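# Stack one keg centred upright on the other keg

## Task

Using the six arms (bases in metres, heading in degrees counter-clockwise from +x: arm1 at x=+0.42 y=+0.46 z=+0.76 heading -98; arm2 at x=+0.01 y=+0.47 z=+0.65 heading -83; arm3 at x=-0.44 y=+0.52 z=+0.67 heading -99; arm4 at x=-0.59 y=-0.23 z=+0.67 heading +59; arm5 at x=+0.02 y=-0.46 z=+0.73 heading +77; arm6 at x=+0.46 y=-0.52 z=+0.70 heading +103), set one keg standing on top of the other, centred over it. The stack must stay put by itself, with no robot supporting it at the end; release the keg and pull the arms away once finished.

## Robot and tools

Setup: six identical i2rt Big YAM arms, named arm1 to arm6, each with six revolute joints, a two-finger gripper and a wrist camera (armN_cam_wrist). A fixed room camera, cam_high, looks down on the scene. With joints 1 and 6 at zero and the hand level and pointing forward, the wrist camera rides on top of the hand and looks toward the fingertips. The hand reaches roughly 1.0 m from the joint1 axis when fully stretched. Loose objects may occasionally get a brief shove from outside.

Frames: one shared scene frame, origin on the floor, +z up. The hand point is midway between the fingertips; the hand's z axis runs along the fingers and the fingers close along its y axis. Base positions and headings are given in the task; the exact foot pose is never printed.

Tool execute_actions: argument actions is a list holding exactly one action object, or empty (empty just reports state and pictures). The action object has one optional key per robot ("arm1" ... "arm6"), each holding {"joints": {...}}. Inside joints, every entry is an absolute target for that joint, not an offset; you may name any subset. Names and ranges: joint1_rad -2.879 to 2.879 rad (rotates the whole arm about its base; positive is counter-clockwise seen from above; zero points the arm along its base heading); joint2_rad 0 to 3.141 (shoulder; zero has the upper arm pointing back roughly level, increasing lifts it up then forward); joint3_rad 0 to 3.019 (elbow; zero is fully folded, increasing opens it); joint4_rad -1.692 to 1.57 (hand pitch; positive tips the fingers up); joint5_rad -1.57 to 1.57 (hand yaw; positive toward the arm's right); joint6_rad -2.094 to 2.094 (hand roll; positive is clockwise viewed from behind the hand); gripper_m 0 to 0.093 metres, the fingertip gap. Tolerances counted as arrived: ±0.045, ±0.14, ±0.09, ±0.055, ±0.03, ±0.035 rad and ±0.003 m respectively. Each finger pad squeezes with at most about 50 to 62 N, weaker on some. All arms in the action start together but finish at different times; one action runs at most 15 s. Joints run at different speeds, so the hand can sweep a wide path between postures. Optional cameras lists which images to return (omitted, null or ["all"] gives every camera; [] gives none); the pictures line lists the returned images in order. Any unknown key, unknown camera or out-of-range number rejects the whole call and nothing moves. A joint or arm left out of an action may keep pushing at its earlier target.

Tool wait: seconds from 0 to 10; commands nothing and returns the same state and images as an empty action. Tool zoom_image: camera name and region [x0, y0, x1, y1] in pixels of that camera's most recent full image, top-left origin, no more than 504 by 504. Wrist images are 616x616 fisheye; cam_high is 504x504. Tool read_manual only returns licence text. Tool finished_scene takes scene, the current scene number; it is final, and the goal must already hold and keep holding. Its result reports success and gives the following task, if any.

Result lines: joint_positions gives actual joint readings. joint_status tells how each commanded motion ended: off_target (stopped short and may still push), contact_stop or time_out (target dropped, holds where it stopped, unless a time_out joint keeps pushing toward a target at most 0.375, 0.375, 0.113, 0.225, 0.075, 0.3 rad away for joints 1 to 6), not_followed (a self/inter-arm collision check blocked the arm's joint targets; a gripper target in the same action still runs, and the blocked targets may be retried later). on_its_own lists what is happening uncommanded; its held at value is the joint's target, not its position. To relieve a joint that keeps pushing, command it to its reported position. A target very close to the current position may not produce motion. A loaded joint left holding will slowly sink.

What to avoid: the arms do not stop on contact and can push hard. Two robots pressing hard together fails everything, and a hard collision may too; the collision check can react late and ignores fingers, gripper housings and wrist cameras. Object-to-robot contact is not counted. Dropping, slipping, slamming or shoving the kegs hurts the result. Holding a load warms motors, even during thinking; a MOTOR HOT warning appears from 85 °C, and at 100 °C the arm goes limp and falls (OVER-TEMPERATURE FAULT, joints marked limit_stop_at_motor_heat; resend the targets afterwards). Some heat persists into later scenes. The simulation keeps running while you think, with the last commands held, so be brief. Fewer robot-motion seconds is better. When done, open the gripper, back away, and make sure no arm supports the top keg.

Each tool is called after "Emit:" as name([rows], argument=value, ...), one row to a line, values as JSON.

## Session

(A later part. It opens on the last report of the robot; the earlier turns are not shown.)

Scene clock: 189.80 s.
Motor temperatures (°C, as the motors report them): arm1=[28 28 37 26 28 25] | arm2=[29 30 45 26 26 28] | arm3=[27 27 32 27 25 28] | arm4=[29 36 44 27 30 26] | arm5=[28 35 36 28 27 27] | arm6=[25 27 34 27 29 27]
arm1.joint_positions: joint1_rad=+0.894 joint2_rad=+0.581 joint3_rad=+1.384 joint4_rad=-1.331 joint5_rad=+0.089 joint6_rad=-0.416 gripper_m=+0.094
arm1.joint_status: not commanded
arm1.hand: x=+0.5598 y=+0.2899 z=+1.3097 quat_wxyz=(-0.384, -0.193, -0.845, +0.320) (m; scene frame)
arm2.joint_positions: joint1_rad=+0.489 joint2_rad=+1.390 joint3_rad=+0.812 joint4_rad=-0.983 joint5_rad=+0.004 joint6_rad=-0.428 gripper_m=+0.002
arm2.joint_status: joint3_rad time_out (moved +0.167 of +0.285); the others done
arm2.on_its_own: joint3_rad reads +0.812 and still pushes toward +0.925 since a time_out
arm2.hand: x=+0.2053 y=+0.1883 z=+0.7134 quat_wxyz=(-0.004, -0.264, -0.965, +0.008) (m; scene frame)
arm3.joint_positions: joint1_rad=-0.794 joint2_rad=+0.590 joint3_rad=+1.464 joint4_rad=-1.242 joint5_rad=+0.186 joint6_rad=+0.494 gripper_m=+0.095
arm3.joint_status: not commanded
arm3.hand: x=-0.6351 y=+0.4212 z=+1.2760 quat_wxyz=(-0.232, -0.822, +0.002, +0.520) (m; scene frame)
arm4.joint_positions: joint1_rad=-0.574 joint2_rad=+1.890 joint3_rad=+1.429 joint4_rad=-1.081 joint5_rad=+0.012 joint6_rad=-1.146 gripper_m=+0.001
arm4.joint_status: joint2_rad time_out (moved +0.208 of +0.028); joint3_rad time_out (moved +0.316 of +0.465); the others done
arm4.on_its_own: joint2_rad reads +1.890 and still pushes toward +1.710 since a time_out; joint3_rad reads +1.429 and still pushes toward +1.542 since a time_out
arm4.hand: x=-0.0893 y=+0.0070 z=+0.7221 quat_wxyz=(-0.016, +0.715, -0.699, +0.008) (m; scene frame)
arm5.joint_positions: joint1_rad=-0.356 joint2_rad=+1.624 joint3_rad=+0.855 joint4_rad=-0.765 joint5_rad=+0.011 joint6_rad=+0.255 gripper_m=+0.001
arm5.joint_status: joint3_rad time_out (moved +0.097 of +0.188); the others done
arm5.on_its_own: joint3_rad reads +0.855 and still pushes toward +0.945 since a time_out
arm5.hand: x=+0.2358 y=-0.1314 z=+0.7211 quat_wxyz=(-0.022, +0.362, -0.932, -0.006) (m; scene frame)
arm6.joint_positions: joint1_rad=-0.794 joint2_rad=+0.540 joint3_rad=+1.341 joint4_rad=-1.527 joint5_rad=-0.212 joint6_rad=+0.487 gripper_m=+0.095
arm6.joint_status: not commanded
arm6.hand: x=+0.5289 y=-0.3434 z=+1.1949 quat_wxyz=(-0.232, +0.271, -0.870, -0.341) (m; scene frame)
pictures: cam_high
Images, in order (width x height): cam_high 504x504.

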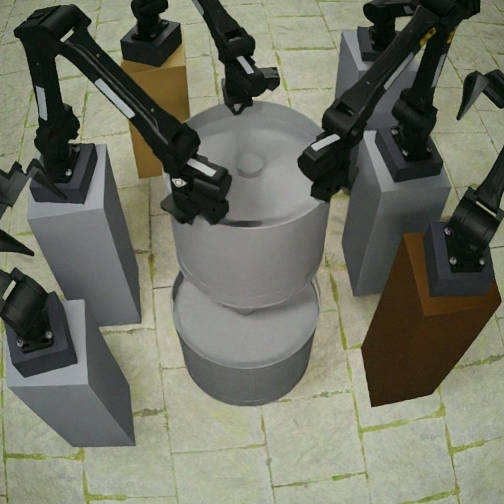

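Emit:
execute_actions([
  {"arm2":{"joints":{"joint1_rad":0.72,"joint2_rad":1.465,"joint3_rad":1.205,"joint4_rad":-1.041,"joint6_rad":-0.21}},"arm5":{"joints":{"joint1_rad":-0.61,"joint2_rad":1.64,"joint3_rad":1.17,"joint4_rad":-0.85,"joint6_rad":0.02}},"arm4":{"joints":{"joint1_rad":-0.68,"joint2_rad":1.975,"joint3_rad":2.06,"joint4_rad":-1.30,"joint6_rad":-1.233}}},
], cameras=["cam_high","arm2_cam_wrist","arm5_cam_wrist","arm4_cam_wrist"])

Scene clock: 195.83 s.
Motor temperatures (°C, as the motors report them): arm1=[28 28 37 26 28 25] | arm2=[29 31 47 26 26 28] | arm3=[27 27 32 27 25 28] | arm4=[29 38 47 27 30 26] | arm5=[28 35 37 28 27 27] | arm6=[25 27 34 27 29 27]
arm1.joint_positions: joint1_rad=+0.894 joint2_rad=+0.581 joint3_rad=+1.384 joint4_rad=-1.331 joint5_rad=+0.089 joint6_rad=-0.416 gripper_m=+0.094
arm1.joint_status: not commanded
arm1.hand: x=+0.5598 y=+0.2899 z=+1.3097 quat_wxyz=(-0.384, -0.193, -0.845, +0.320) (m; scene frame)
arm2.joint_positions: joint1_rad=+0.703 joint2_rad=+1.637 joint3_rad=+1.068 joint4_rad=-1.010 joint5_rad=-0.005 joint6_rad=-0.211 gripper_m=+0.002
arm2.joint_status: joint2_rad time_out (moved +0.247 of +0.075); joint3_rad time_out (moved +0.256 of +0.393); the others done
arm2.on_its_own: joint2_rad reads +1.637 and still pushes toward +1.465 since a time_out; joint3_rad reads +1.068 and still pushes toward +1.181 since a time_out
arm2.hand: x=+0.3289 y=+0.1754 z=+0.7050 quat_wxyz=(+0.001, -0.265, -0.964, -0.001) (m; scene frame)
arm3.joint_positions: joint1_rad=-0.794 joint2_rad=+0.590 joint3_rad=+1.464 joint4_rad=-1.242 joint5_rad=+0.186 joint6_rad=+0.494 gripper_m=+0.095
arm3.joint_status: not commanded
arm3.hand: x=-0.6351 y=+0.4212 z=+1.2760 quat_wxyz=(-0.232, -0.822, +0.002, +0.520) (m; scene frame)
arm4.joint_positions: joint1_rad=-0.673 joint2_rad=+2.174 joint3_rad=+1.883 joint4_rad=-1.262 joint5_rad=+0.009 joint6_rad=-1.240 gripper_m=+0.002
arm4.joint_status: joint2_rad time_out (moved +0.284 of +0.085); joint3_rad time_out (moved +0.454 of +0.631); the others done
arm4.on_its_own: joint2_rad reads +2.174 and still pushes toward +1.975 since a time_out; joint3_rad reads +1.883 and still pushes toward +1.995 since a time_out
arm4.hand: x=+0.0337 y=-0.0061 z=+0.7178 quat_wxyz=(-0.011, +0.713, -0.701, +0.005) (m; scene frame)
arm5.joint_positions: joint1_rad=-0.596 joint2_rad=+1.794 joint3_rad=+1.071 joint4_rad=-0.821 joint5_rad=+0.010 joint6_rad=+0.017 gripper_m=+0.001
arm5.joint_status: joint2_rad time_out (moved +0.170 of +0.016); joint3_rad time_out (moved +0.216 of +0.315); the others done
arm5.on_its_own: joint2_rad reads +1.794 and still pushes toward +1.640 since a time_out; joint3_rad reads +1.071 and still pushes toward +1.170 since a time_out
arm5.hand: x=+0.3598 y=-0.1427 z=+0.7144 quat_wxyz=(-0.018, +0.361, -0.932, +0.000) (m; scene frame)
arm6.joint_positions: joint1_rad=-0.794 joint2_rad=+0.540 joint3_rad=+1.341 joint4_rad=-1.527 joint5_rad=-0.212 joint6_rad=+0.487 gripper_m=+0.095
arm6.joint_status: not commanded
arm6.hand: x=+0.5289 y=-0.3434 z=+1.1949 quat_wxyz=(-0.232, +0.271, -0.870, -0.341) (m; scene frame)
pictures: arm2_cam_wrist, arm4_cam_wrist, arm5_cam_wrist, cam_high
Images, in order (width x height): arm2_cam_wrist 616x616, arm4_cam_wrist 616x616, arm5_cam_wrist 616x616, cam_high 504x504.

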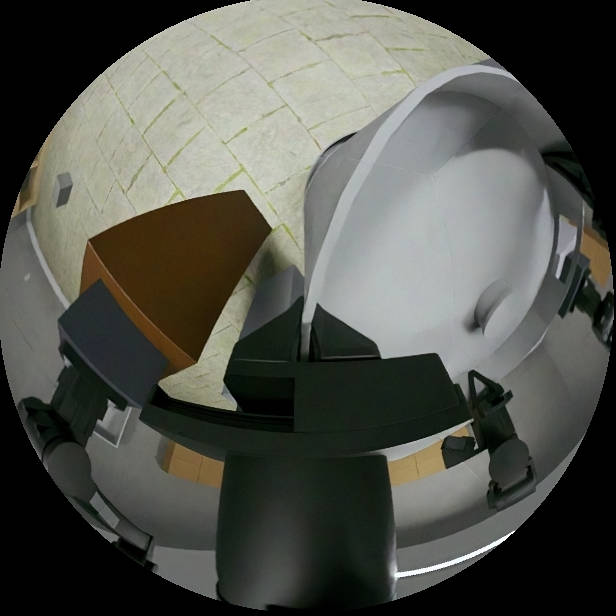

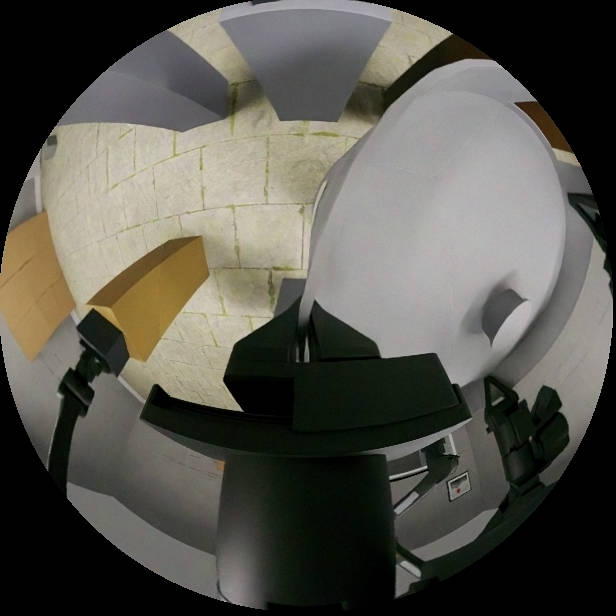

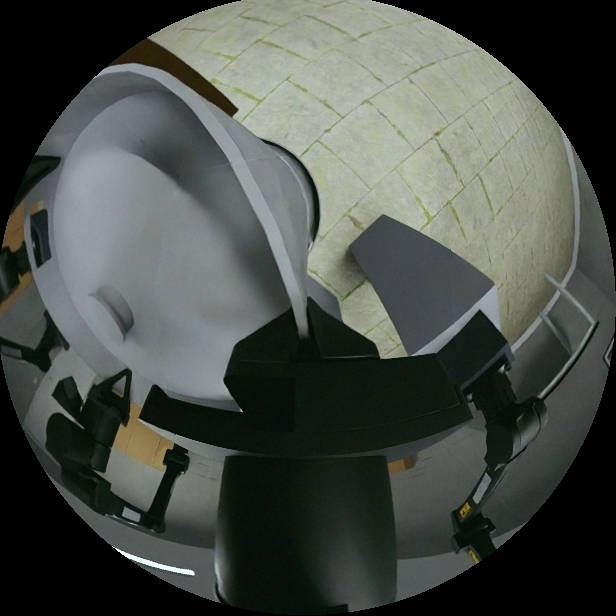

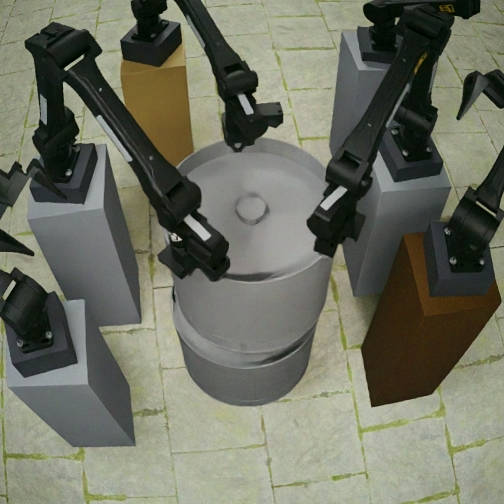

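Emit:
execute_actions([
  {"arm2":{"joints":{"joint1_rad":0.70,"joint2_rad":1.515,"joint3_rad":1.26,"joint4_rad":-1.03,"joint6_rad":-0.225}},"arm5":{"joints":{"joint1_rad":-0.66,"joint2_rad":1.655,"joint3_rad":1.145,"joint4_rad":-0.81,"joint6_rad":-0.03}},"arm4":{"joints":{"joint1_rad":-0.715,"joint2_rad":2.005,"joint3_rad":2.03,"joint4_rad":-1.26,"joint6_rad":-1.27}}},
], cameras=["cam_high","arm2_cam_wrist","arm5_cam_wrist","arm4_cam_wrist"])

Scene clock: 212.73 s.
Motor temperatures (°C, as the motors report them): arm1=[28 28 38 26 28 25] | arm2=[29 33 50 26 26 28] | arm3=[27 27 32 27 25 28] | arm4=[29 44 48 27 30 26] | arm5=[28 37 39 28 27 27] | arm6=[25 27 34 27 29 27]
arm1.joint_positions: joint1_rad=+0.894 joint2_rad=+0.581 joint3_rad=+1.384 joint4_rad=-1.331 joint5_rad=+0.089 joint6_rad=-0.416 gripper_m=+0.094
arm1.joint_status: not commanded
arm1.hand: x=+0.5598 y=+0.2899 z=+1.3097 quat_wxyz=(-0.384, -0.193, -0.845, +0.320) (m; scene frame)
arm2.joint_positions: joint1_rad=+0.694 joint2_rad=+1.662 joint3_rad=+1.087 joint4_rad=-1.001 joint5_rad=-0.009 joint6_rad=-0.230 gripper_m=+0.002
arm2.joint_status: joint2_rad time_out (moved +0.025 of -0.122); joint3_rad time_out (moved +0.019 of +0.192); the others done
arm2.on_its_own: joint2_rad reads +1.662 and still pushes toward +1.515 since a time_out; joint3_rad reads +1.087 and still pushes toward +1.200 since a time_out
arm2.hand: x=+0.3334 y=+0.1668 z=+0.7008 quat_wxyz=(-0.001, -0.260, -0.966, -0.002) (m; scene frame)
arm3.joint_positions: joint1_rad=-0.794 joint2_rad=+0.590 joint3_rad=+1.464 joint4_rad=-1.242 joint5_rad=+0.186 joint6_rad=+0.494 gripper_m=+0.095
arm3.joint_status: not commanded
arm3.hand: x=-0.6351 y=+0.4212 z=+1.2760 quat_wxyz=(-0.232, -0.822, +0.002, +0.520) (m; scene frame)
arm4.joint_positions: joint1_rad=-0.698 joint2_rad=+2.183 joint3_rad=+1.883 joint4_rad=-1.243 joint5_rad=+0.008 joint6_rad=-1.274 gripper_m=+0.002
arm4.joint_status: joint2_rad time_out (moved +0.009 of -0.169); joint3_rad time_out (moved +0.000 of +0.147); the others done
arm4.on_its_own: joint2_rad reads +2.183 and still pushes toward +2.005 since a time_out; joint3_rad reads +1.883 and still pushes toward +1.996 since a time_out
arm4.hand: x=+0.0426 y=-0.0199 z=+0.7119 quat_wxyz=(-0.015, +0.716, -0.698, +0.007) (m; scene frame)
arm5.joint_positions: joint1_rad=-0.625 joint2_rad=+1.802 joint3_rad=+1.067 joint4_rad=-0.800 joint5_rad=+0.009 joint6_rad=-0.026 gripper_m=+0.001
arm5.joint_status: joint2_rad time_out (moved +0.008 of -0.139); the others done
arm5.on_its_own: joint2_rad reads +1.802 and still pushes toward +1.655 since a time_out
arm5.hand: x=+0.3703 y=-0.1514 z=+0.7097 quat_wxyz=(-0.022, +0.367, -0.930, -0.002) (m; scene frame)
arm6.joint_positions: joint1_rad=-0.794 joint2_rad=+0.540 joint3_rad=+1.341 joint4_rad=-1.527 joint5_rad=-0.212 joint6_rad=+0.487 gripper_m=+0.095
arm6.joint_status: not commanded
arm6.hand: x=+0.5289 y=-0.3434 z=+1.1949 quat_wxyz=(-0.232, +0.271, -0.870, -0.341) (m; scene frame)
pictures: arm2_cam_wrist, arm4_cam_wrist, arm5_cam_wrist, cam_high
Images, in order (width x height): arm2_cam_wrist 616x616, arm4_cam_wrist 616x616, arm5_cam_wrist 616x616, cam_high 504x504.

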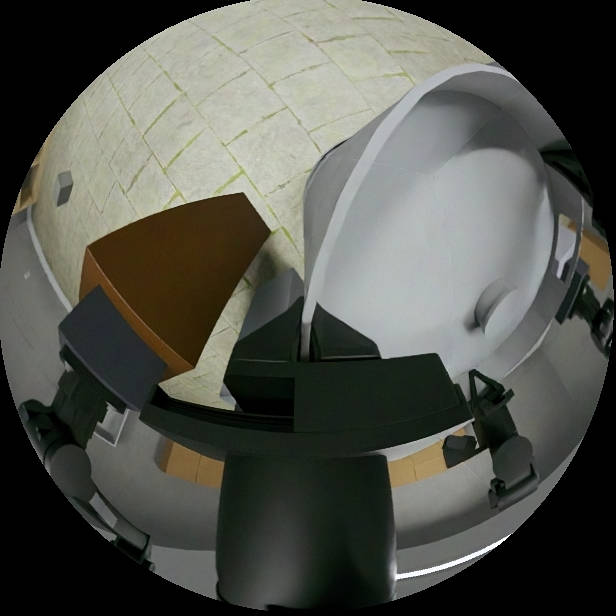

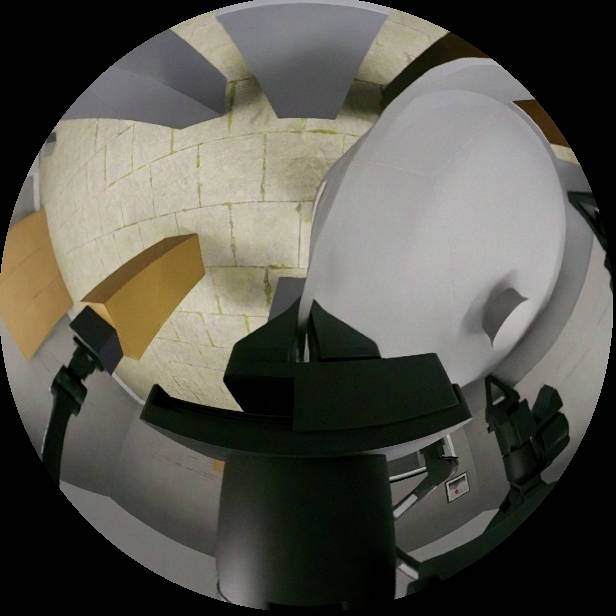

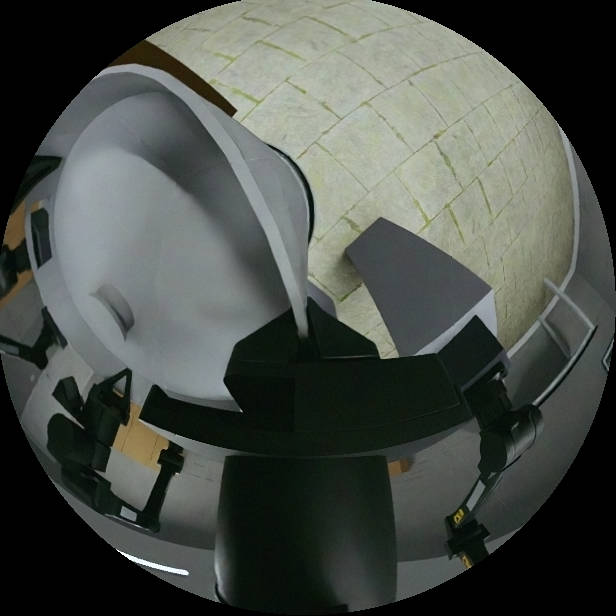

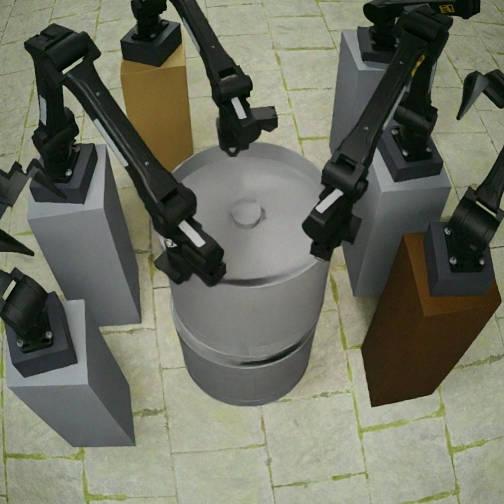

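Emit:
execute_actions([
  {"arm2":{"joints":{"joint1_rad":0.685,"joint2_rad":1.54,"joint3_rad":1.26}},"arm5":{"joints":{"joint1_rad":-0.675,"joint2_rad":1.68,"joint3_rad":1.125,"joint4_rad":-0.8,"joint6_rad":-0.045}},"arm4":{"joints":{"joint1_rad":-0.73,"joint2_rad":2.05,"joint3_rad":2.0,"joint4_rad":-1.25,"joint6_rad":-1.28}}},
], cameras=["cam_high","arm2_cam_wrist","arm5_cam_wrist","arm4_cam_wrist"])

Emit:
zoom_image(camera="cam_high", region=[150, 260, 350, 420])

Scene clock: 218.80 s.
Motor temperatures (°C, as the motors report them): arm1=[28 28 38 26 28 25] | arm2=[29 33 51 26 26 28] | arm3=[27 27 33 27 25 28] | arm4=[29 45 48 27 30 26] | arm5=[28 37 39 28 27 27] | arm6=[25 27 34 27 29 27]
arm1.joint_positions: joint1_rad=+0.894 joint2_rad=+0.581 joint3_rad=+1.384 joint4_rad=-1.331 joint5_rad=+0.089 joint6_rad=-0.416 gripper_m=+0.094
arm1.joint_status: not commanded
arm1.hand: x=+0.5598 y=+0.2899 z=+1.3097 quat_wxyz=(-0.384, -0.193, -0.845, +0.320) (m; scene frame)
arm2.joint_positions: joint1_rad=+0.687 joint2_rad=+1.698 joint3_rad=+1.095 joint4_rad=-0.984 joint5_rad=-0.013 joint6_rad=-0.233 gripper_m=+0.002
arm2.joint_status: joint2_rad time_out (moved +0.036 of -0.122); joint3_rad time_out (moved +0.007 of +0.173); the others done
arm2.on_its_own: joint2_rad reads +1.698 and still pushes toward +1.540 since a time_out; joint3_rad reads +1.095 and still pushes toward +1.207 since a time_out
arm2.hand: x=+0.3347 y=+0.1621 z=+0.6877 quat_wxyz=(+0.003, -0.262, -0.965, -0.006) (m; scene frame)
arm3.joint_positions: joint1_rad=-0.794 joint2_rad=+0.590 joint3_rad=+1.464 joint4_rad=-1.242 joint5_rad=+0.186 joint6_rad=+0.494 gripper_m=+0.095
arm3.joint_status: not commanded
arm3.hand: x=-0.6351 y=+0.4212 z=+1.2760 quat_wxyz=(-0.232, -0.822, +0.002, +0.520) (m; scene frame)
arm4.joint_positions: joint1_rad=-0.706 joint2_rad=+2.203 joint3_rad=+1.883 joint4_rad=-1.236 joint5_rad=+0.006 joint6_rad=-1.281 gripper_m=+0.002
arm4.joint_status: joint2_rad time_out (moved +0.020 of -0.133); joint3_rad time_out (moved +0.000 of +0.117); the others done
arm4.on_its_own: joint2_rad reads +2.203 and still pushes toward +2.050 since a time_out; joint3_rad reads +1.883 and still pushes toward +1.996 since a time_out
arm4.hand: x=+0.0439 y=-0.0246 z=+0.6988 quat_wxyz=(-0.010, +0.716, -0.698, +0.003) (m; scene frame)
arm5.joint_positions: joint1_rad=-0.636 joint2_rad=+1.828 joint3_rad=+1.056 joint4_rad=-0.772 joint5_rad=+0.007 joint6_rad=-0.036 gripper_m=+0.001
arm5.joint_status: joint2_rad off_target (ended at +1.828, target +1.680); the others done
arm5.on_its_own: joint2_rad reads +1.828 and still pushes toward +1.680 since a time_out
arm5.hand: x=+0.3715 y=-0.1566 z=+0.6953 quat_wxyz=(-0.017, +0.367, -0.930, -0.001) (m; scene frame)
arm6.joint_positions: joint1_rad=-0.794 joint2_rad=+0.540 joint3_rad=+1.341 joint4_rad=-1.527 joint5_rad=-0.212 joint6_rad=+0.487 gripper_m=+0.095
arm6.joint_status: not commanded
arm6.hand: x=+0.5289 y=-0.3434 z=+1.1949 quat_wxyz=(-0.232, +0.271, -0.870, -0.341) (m; scene frame)
pictures: arm2_cam_wrist, arm4_cam_wrist, arm5_cam_wrist, cam_high
Images, in order (width x height): arm2_cam_wrist 616x616, arm4_cam_wrist 616x616, arm5_cam_wrist 616x616, cam_high 504x504.

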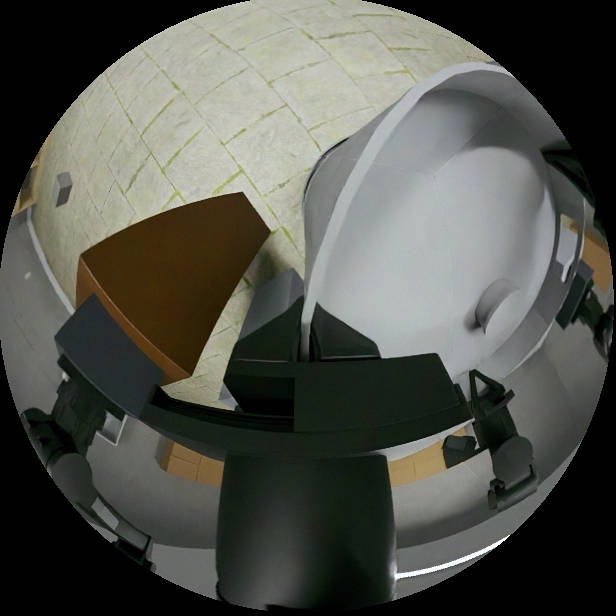

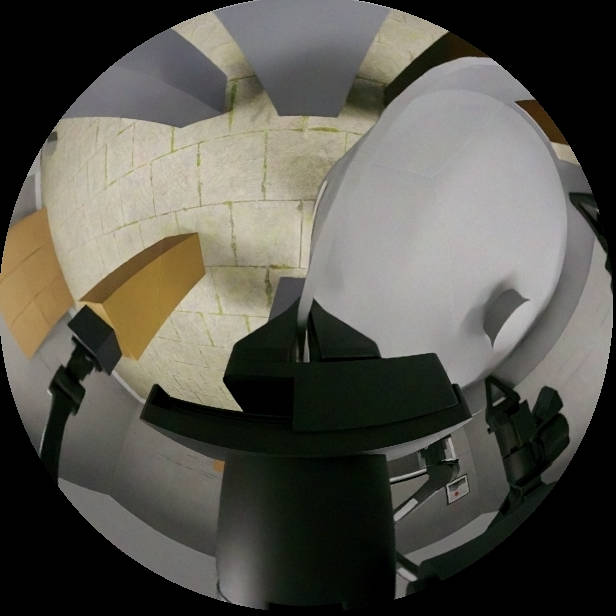

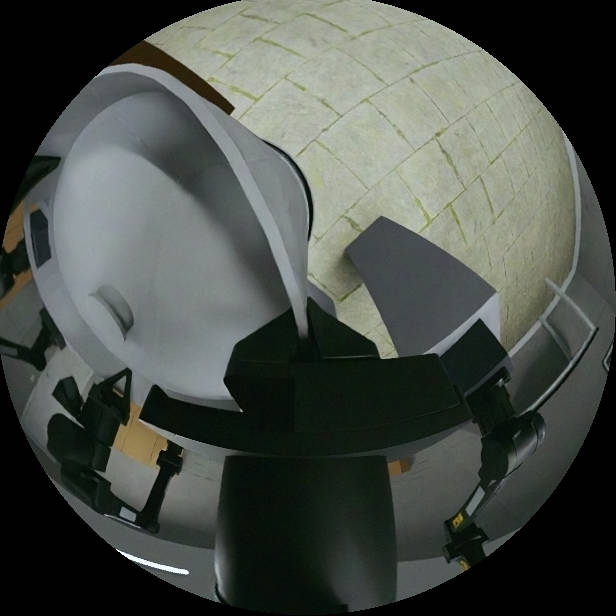

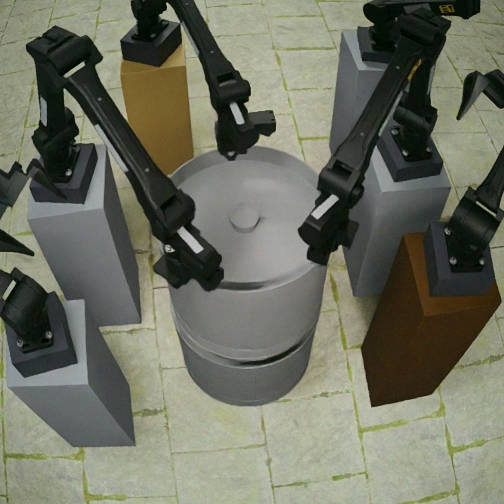

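Region (150, 260, 350, 420) of cam_high's 504x504 image, scaled by 2.520, with more detail than that image has; it fills the top 403 rows of this view, and the rest is white.

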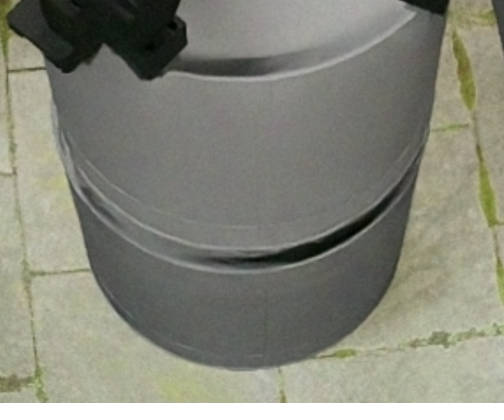

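Emit:
execute_actions([
  {"arm2":{"joints":{"joint1_rad":0.72,"joint2_rad":1.52,"joint3_rad":1.26,"joint6_rad":-0.21}},"arm5":{"joints":{"joint1_rad":-0.675,"joint2_rad":1.675,"joint3_rad":1.15}},"arm4":{"joints":{"joint1_rad":-0.72,"joint2_rad":2.10,"joint3_rad":2.02,"joint4_rad":-1.24}}},
], cameras=["cam_high","arm2_cam_wrist","arm5_cam_wrist","arm4_cam_wrist"])

Emit:
zoom_image(camera="cam_high", region=[150, 260, 350, 420])

Scene clock: 224.50 s.
Motor temperatures (°C, as the motors report them): arm1=[28 28 38 26 28 25] | arm2=[29 34 52 26 26 28] | arm3=[27 27 33 27 25 28] | arm4=[29 45 49 27 30 26] | arm5=[28 37 39 28 27 27] | arm6=[25 27 34 27 29 27]
arm1.joint_positions: joint1_rad=+0.894 joint2_rad=+0.581 joint3_rad=+1.384 joint4_rad=-1.331 joint5_rad=+0.089 joint6_rad=-0.416 gripper_m=+0.094
arm1.joint_status: not commanded
arm1.hand: x=+0.5598 y=+0.2899 z=+1.3097 quat_wxyz=(-0.384, -0.193, -0.845, +0.320) (m; scene frame)
arm2.joint_positions: joint1_rad=+0.692 joint2_rad=+1.698 joint3_rad=+1.096 joint4_rad=-0.981 joint5_rad=-0.017 joint6_rad=-0.233 gripper_m=+0.002
arm2.joint_status: joint2_rad time_out (moved +0.000 of -0.178); joint3_rad time_out (moved +0.001 of +0.165); the others done
arm2.on_its_own: joint2_rad reads +1.698 and still pushes toward +1.520 since a time_out; joint3_rad reads +1.096 and still pushes toward +1.208 since a time_out
arm2.hand: x=+0.3374 y=+0.1630 z=+0.6880 quat_wxyz=(+0.000, -0.260, -0.966, -0.007) (m; scene frame)
arm3.joint_positions: joint1_rad=-0.794 joint2_rad=+0.590 joint3_rad=+1.464 joint4_rad=-1.242 joint5_rad=+0.186 joint6_rad=+0.494 gripper_m=+0.095
arm3.joint_status: not commanded
arm3.hand: x=-0.6351 y=+0.4212 z=+1.2760 quat_wxyz=(-0.232, -0.822, +0.002, +0.520) (m; scene frame)
arm4.joint_positions: joint1_rad=-0.706 joint2_rad=+2.213 joint3_rad=+1.883 joint4_rad=-1.221 joint5_rad=+0.006 joint6_rad=-1.282 gripper_m=+0.002
arm4.joint_status: joint3_rad time_out (moved +0.000 of +0.137); the others done
arm4.on_its_own: joint3_rad reads +1.883 and still pushes toward +1.996 since a time_out
arm4.hand: x=+0.0465 y=-0.0237 z=+0.6927 quat_wxyz=(-0.012, +0.716, -0.698, +0.004) (m; scene frame)
arm5.joint_positions: joint1_rad=-0.636 joint2_rad=+1.828 joint3_rad=+1.056 joint4_rad=-0.761 joint5_rad=+0.010 joint6_rad=-0.037 gripper_m=+0.001
arm5.joint_status: joint2_rad time_out (moved +0.000 of -0.153); joint3_rad time_out (moved +0.000 of +0.094); the others done
arm5.on_its_own: joint2_rad reads +1.828 and still pushes toward +1.675 since a time_out; joint3_rad reads +1.056 and still pushes toward +1.150 since a time_out
arm5.hand: x=+0.3741 y=-0.1555 z=+0.6954 quat_wxyz=(-0.023, +0.367, -0.930, -0.001) (m; scene frame)
arm6.joint_positions: joint1_rad=-0.794 joint2_rad=+0.540 joint3_rad=+1.341 joint4_rad=-1.527 joint5_rad=-0.212 joint6_rad=+0.487 gripper_m=+0.095
arm6.joint_status: not commanded
arm6.hand: x=+0.5289 y=-0.3434 z=+1.1949 quat_wxyz=(-0.232, +0.271, -0.870, -0.341) (m; scene frame)
pictures: arm2_cam_wrist, arm4_cam_wrist, arm5_cam_wrist, cam_high
Images, in order (width x height): arm2_cam_wrist 616x616, arm4_cam_wrist 616x616, arm5_cam_wrist 616x616, cam_high 504x504.

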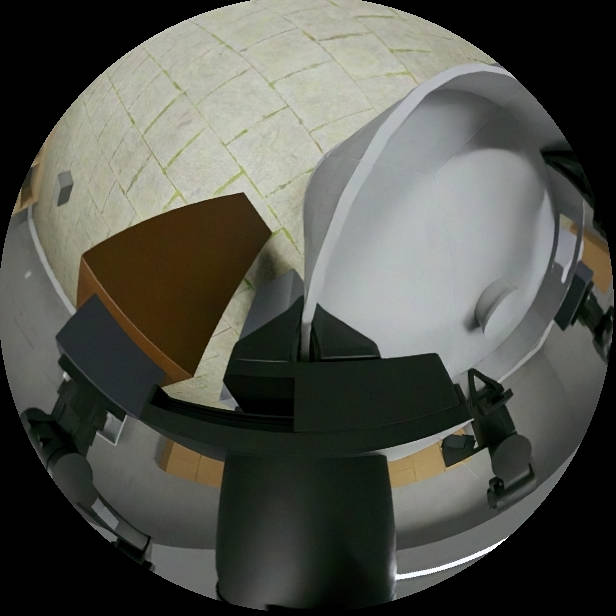

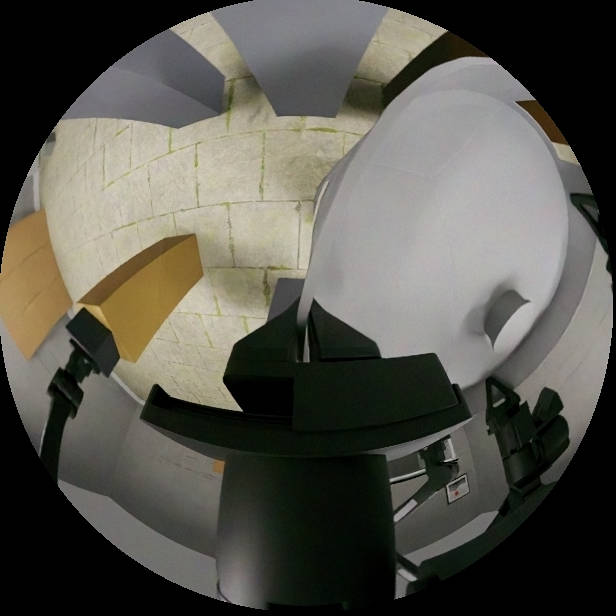

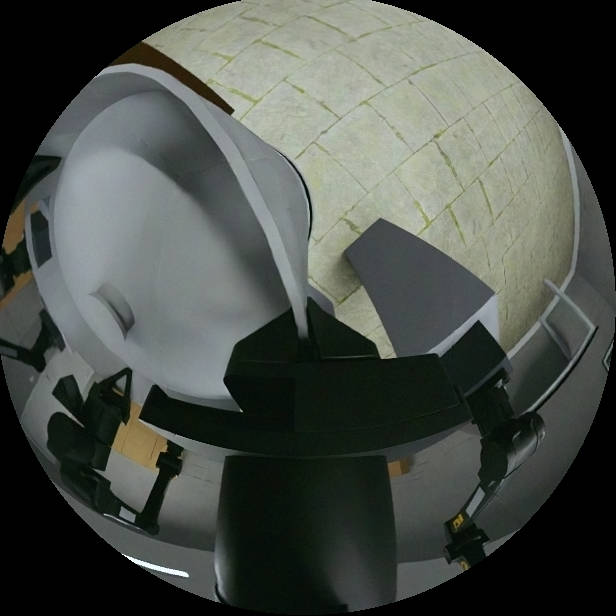

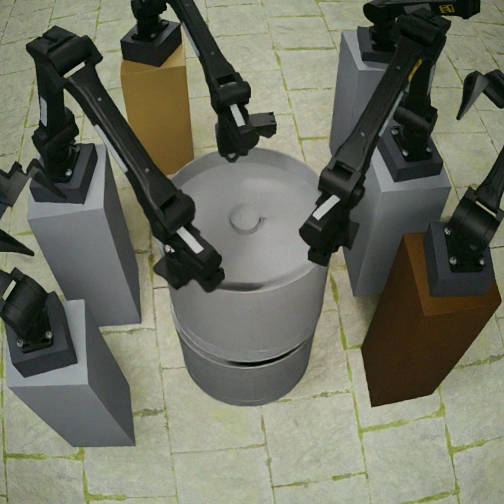

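Region (150, 260, 350, 420) of cam_high's 504x504 image, scaled by 2.520, with more detail than that image has; it fills the top 403 rows of this view, and the rest is white.

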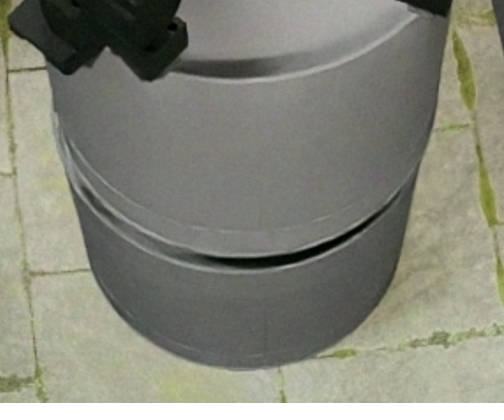

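Emit:
execute_actions([
  {"arm2":{"joints":{"joint1_rad":0.71,"joint2_rad":1.56,"joint3_rad":1.26}},"arm5":{"joints":{"joint1_rad":-0.695,"joint2_rad":1.705,"joint3_rad":1.13}},"arm4":{"joints":{"joint1_rad":-0.735,"joint2_rad":2.125,"joint3_rad":2.02}}},
], cameras=["cam_high","arm2_cam_wrist","arm5_cam_wrist","arm4_cam_wrist"])

Emit:
zoom_image(camera="cam_high", region=[150, 260, 350, 420])

Scene clock: 230.10 s.
Motor temperatures (°C, as the motors report them): arm1=[28 28 38 26 28 25] | arm2=[29 34 52 26 26 28] | arm3=[27 27 33 27 25 28] | arm4=[29 45 49 27 30 26] | arm5=[28 37 40 28 27 27] | arm6=[25 27 35 27 29 27]
arm1.joint_positions: joint1_rad=+0.894 joint2_rad=+0.581 joint3_rad=+1.384 joint4_rad=-1.331 joint5_rad=+0.089 joint6_rad=-0.416 gripper_m=+0.094
arm1.joint_status: not commanded
arm1.hand: x=+0.5598 y=+0.2899 z=+1.3097 quat_wxyz=(-0.384, -0.193, -0.845, +0.320) (m; scene frame)
arm2.joint_positions: joint1_rad=+0.692 joint2_rad=+1.726 joint3_rad=+1.100 joint4_rad=-0.969 joint5_rad=-0.010 joint6_rad=-0.232 gripper_m=+0.002
arm2.joint_status: joint2_rad time_out (moved +0.027 of -0.138); joint3_rad time_out (moved +0.004 of +0.164); the others done
arm2.on_its_own: joint2_rad reads +1.726 and still pushes toward +1.560 since a time_out; joint3_rad reads +1.100 and still pushes toward +1.212 since a time_out
arm2.hand: x=+0.3381 y=+0.1608 z=+0.6774 quat_wxyz=(+0.007, -0.261, -0.965, -0.007) (m; scene frame)
arm3.joint_positions: joint1_rad=-0.794 joint2_rad=+0.590 joint3_rad=+1.464 joint4_rad=-1.242 joint5_rad=+0.186 joint6_rad=+0.494 gripper_m=+0.095
arm3.joint_status: not commanded
arm3.hand: x=-0.6351 y=+0.4212 z=+1.2760 quat_wxyz=(-0.232, -0.822, +0.002, +0.520) (m; scene frame)
arm4.joint_positions: joint1_rad=-0.710 joint2_rad=+2.225 joint3_rad=+1.883 joint4_rad=-1.217 joint5_rad=+0.006 joint6_rad=-1.284 gripper_m=+0.002
arm4.joint_status: joint3_rad time_out (moved +0.000 of +0.137); the others done
arm4.on_its_own: joint3_rad reads +1.883 and still pushes toward +1.996 since a time_out
arm4.hand: x=+0.0469 y=-0.0261 z=+0.6846 quat_wxyz=(-0.008, +0.716, -0.698, +0.002) (m; scene frame)
arm5.joint_positions: joint1_rad=-0.643 joint2_rad=+1.852 joint3_rad=+1.056 joint4_rad=-0.751 joint5_rad=+0.007 joint6_rad=-0.043 gripper_m=+0.001
arm5.joint_status: joint1_rad time_out (moved -0.007 of -0.059); joint2_rad time_out (moved +0.024 of -0.123); the others done
arm5.on_its_own: joint1_rad reads -0.643 and still pushes toward -0.695 since a time_out; joint2_rad reads +1.852 and still pushes toward +1.705 since a time_out
arm5.hand: x=+0.3747 y=-0.1585 z=+0.6850 quat_wxyz=(-0.016, +0.367, -0.930, -0.001) (m; scene frame)
arm6.joint_positions: joint1_rad=-0.794 joint2_rad=+0.540 joint3_rad=+1.341 joint4_rad=-1.527 joint5_rad=-0.212 joint6_rad=+0.487 gripper_m=+0.095
arm6.joint_status: not commanded
arm6.hand: x=+0.5289 y=-0.3434 z=+1.1949 quat_wxyz=(-0.232, +0.271, -0.870, -0.341) (m; scene frame)
pictures: arm2_cam_wrist, arm4_cam_wrist, arm5_cam_wrist, cam_high
Images, in order (width x height): arm2_cam_wrist 616x616, arm4_cam_wrist 616x616, arm5_cam_wrist 616x616, cam_high 504x504.

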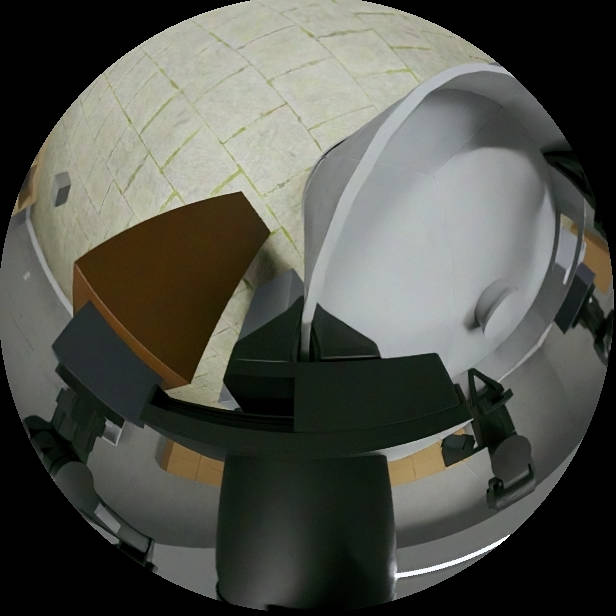

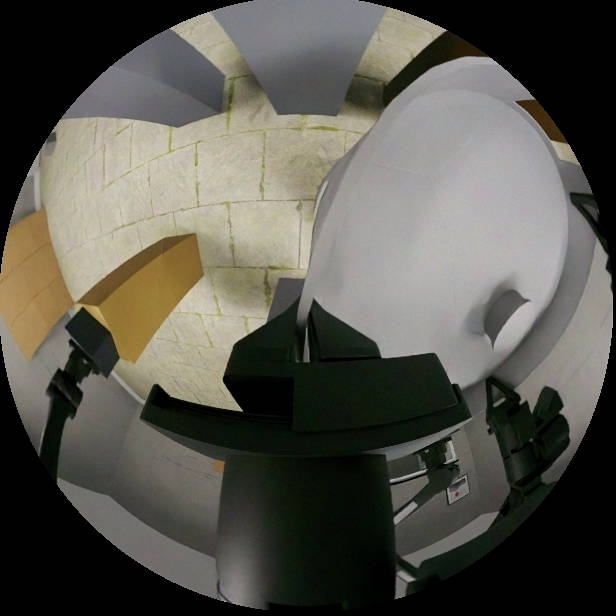

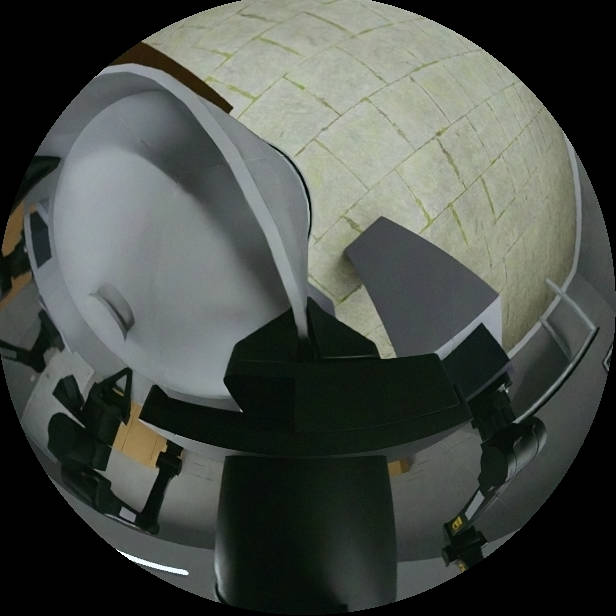

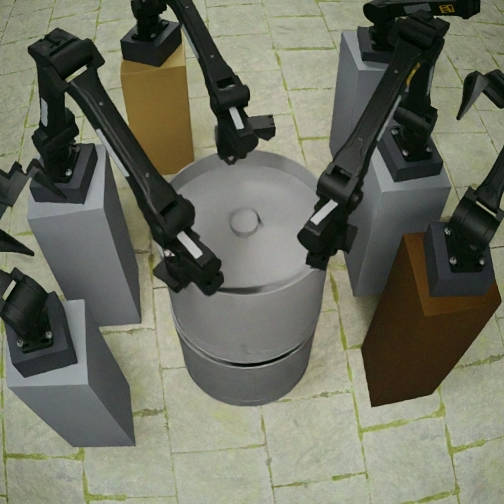

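Region (150, 260, 350, 420) of cam_high's 504x504 image, scaled by 2.520, with more detail than that image has; it fills the top 403 rows of this view, and the rest is white.

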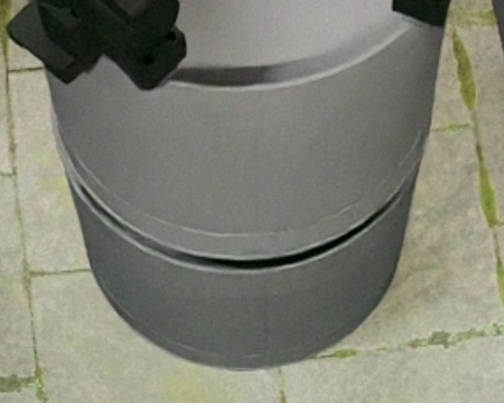

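Emit:
execute_actions([
  {"arm2":{"joints":{"joint1_rad":0.735,"joint2_rad":1.55}},"arm5":{"joints":{"joint2_rad":1.71,"joint3_rad":1.15}},"arm4":{"joints":{"joint1_rad":-0.725,"joint2_rad":2.185,"joint3_rad":2.02,"joint4_rad":-1.22}}},
], cameras=["cam_high","arm2_cam_wrist","arm5_cam_wrist","arm4_cam_wrist"])

Emit:
zoom_image(camera="cam_high", region=[150, 260, 350, 420])

Scene clock: 236.27 s.
Motor temperatures (°C, as the motors report them): arm1=[28 28 38 26 28 25] | arm2=[29 35 52 27 26 28] | arm3=[27 27 33 27 25 28] | arm4=[29 44 50 27 30 26] | arm5=[28 38 40 28 27 27] | arm6=[25 27 35 27 29 27]
arm1.joint_positions: joint1_rad=+0.894 joint2_rad=+0.581 joint3_rad=+1.384 joint4_rad=-1.331 joint5_rad=+0.089 joint6_rad=-0.416 gripper_m=+0.094
arm1.joint_status: not commanded
arm1.hand: x=+0.5598 y=+0.2899 z=+1.3097 quat_wxyz=(-0.384, -0.193, -0.845, +0.320) (m; scene frame)
arm2.joint_positions: joint1_rad=+0.695 joint2_rad=+1.726 joint3_rad=+1.100 joint4_rad=-0.966 joint5_rad=-0.011 joint6_rad=-0.228 gripper_m=+0.002
arm2.joint_status: joint2_rad time_out (moved +0.000 of -0.176); the others done
arm2.on_its_own: joint2_rad reads +1.726 and still pushes toward +1.550 since a time_out; joint3_rad reads +1.100 and still pushes toward +1.212 since a time_out
arm2.hand: x=+0.3397 y=+0.1616 z=+0.6774 quat_wxyz=(+0.006, -0.261, -0.965, -0.007) (m; scene frame)
arm3.joint_positions: joint1_rad=-0.794 joint2_rad=+0.590 joint3_rad=+1.464 joint4_rad=-1.242 joint5_rad=+0.186 joint6_rad=+0.494 gripper_m=+0.095
arm3.joint_status: not commanded
arm3.hand: x=-0.6351 y=+0.4212 z=+1.2760 quat_wxyz=(-0.232, -0.822, +0.002, +0.520) (m; scene frame)
arm4.joint_positions: joint1_rad=-0.709 joint2_rad=+2.231 joint3_rad=+1.886 joint4_rad=-1.213 joint5_rad=+0.006 joint6_rad=-1.284 gripper_m=+0.002
arm4.joint_status: joint3_rad time_out (moved +0.003 of +0.137); the others done
arm4.on_its_own: joint3_rad reads +1.886 and still pushes toward +1.999 since a time_out
arm4.hand: x=+0.0482 y=-0.0251 z=+0.6817 quat_wxyz=(-0.009, +0.716, -0.698, +0.002) (m; scene frame)
arm5.joint_positions: joint1_rad=-0.644 joint2_rad=+1.852 joint3_rad=+1.056 joint4_rad=-0.747 joint5_rad=+0.007 joint6_rad=-0.043 gripper_m=+0.001
arm5.joint_status: joint2_rad time_out (moved +0.000 of -0.142); joint3_rad time_out (moved +0.000 of +0.094)
arm5.on_its_own: joint1_rad reads -0.644 and still pushes toward -0.695 since a time_out; joint2_rad reads +1.852 and still pushes toward +1.710 since a time_out; joint3_rad reads +1.056 and still pushes toward +1.150 since a time_out
arm5.hand: x=+0.3756 y=-0.1582 z=+0.6849 quat_wxyz=(-0.018, +0.366, -0.930, -0.001) (m; scene frame)
arm6.joint_positions: joint1_rad=-0.794 joint2_rad=+0.540 joint3_rad=+1.341 joint4_rad=-1.527 joint5_rad=-0.212 joint6_rad=+0.487 gripper_m=+0.095
arm6.joint_status: not commanded
arm6.hand: x=+0.5289 y=-0.3434 z=+1.1949 quat_wxyz=(-0.232, +0.271, -0.870, -0.341) (m; scene frame)
pictures: arm2_cam_wrist, arm4_cam_wrist, arm5_cam_wrist, cam_high
Images, in order (width x height): arm2_cam_wrist 616x616, arm4_cam_wrist 616x616, arm5_cam_wrist 616x616, cam_high 504x504.

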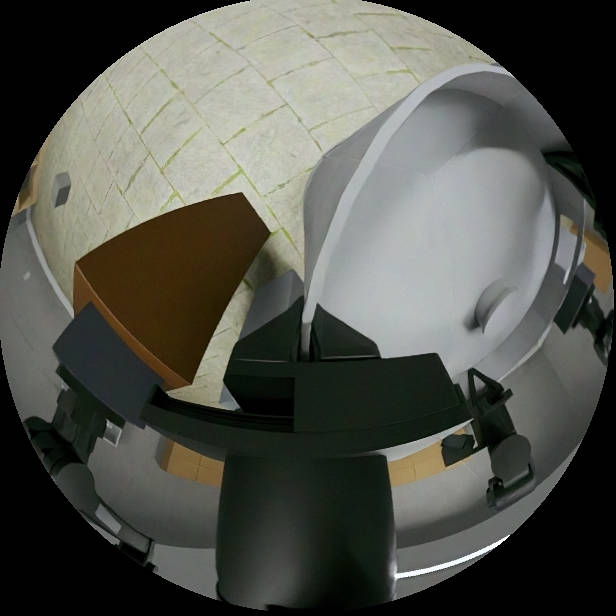

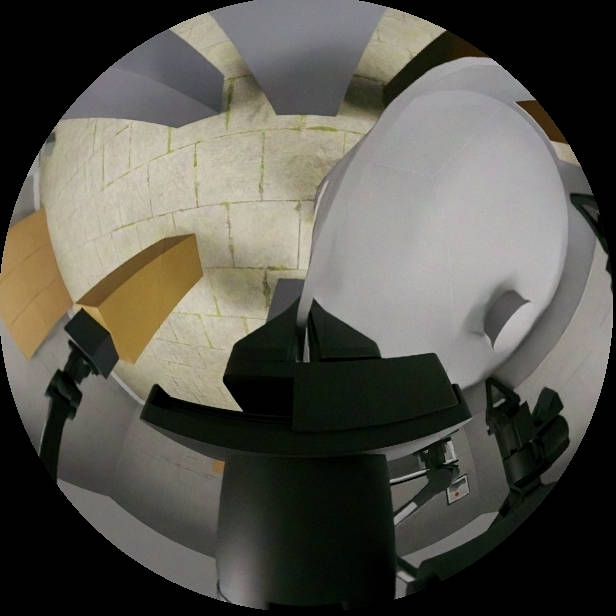

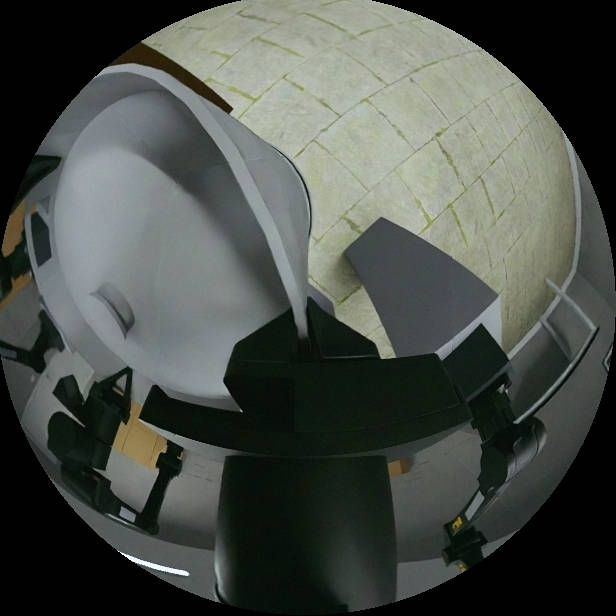

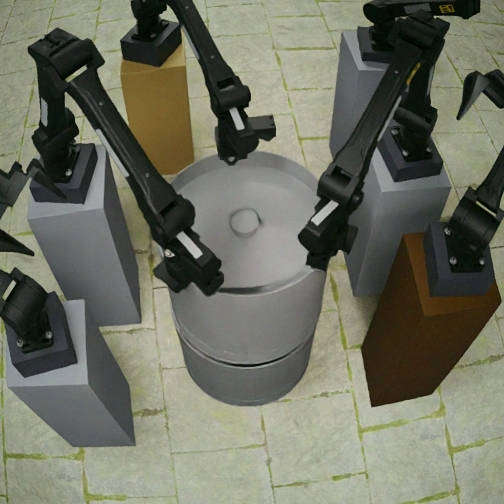

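Region (150, 260, 350, 420) of cam_high's 504x504 image, scaled by 2.520, with more detail than that image has; it fills the top 403 rows of this view, and the rest is white.

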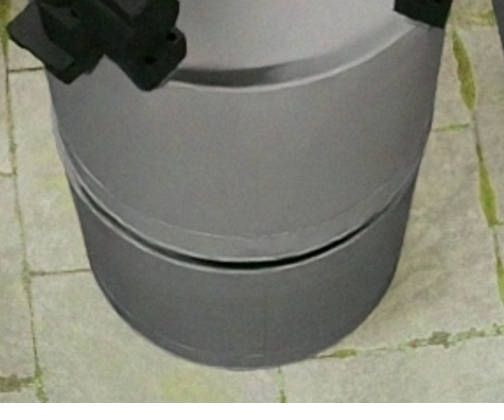

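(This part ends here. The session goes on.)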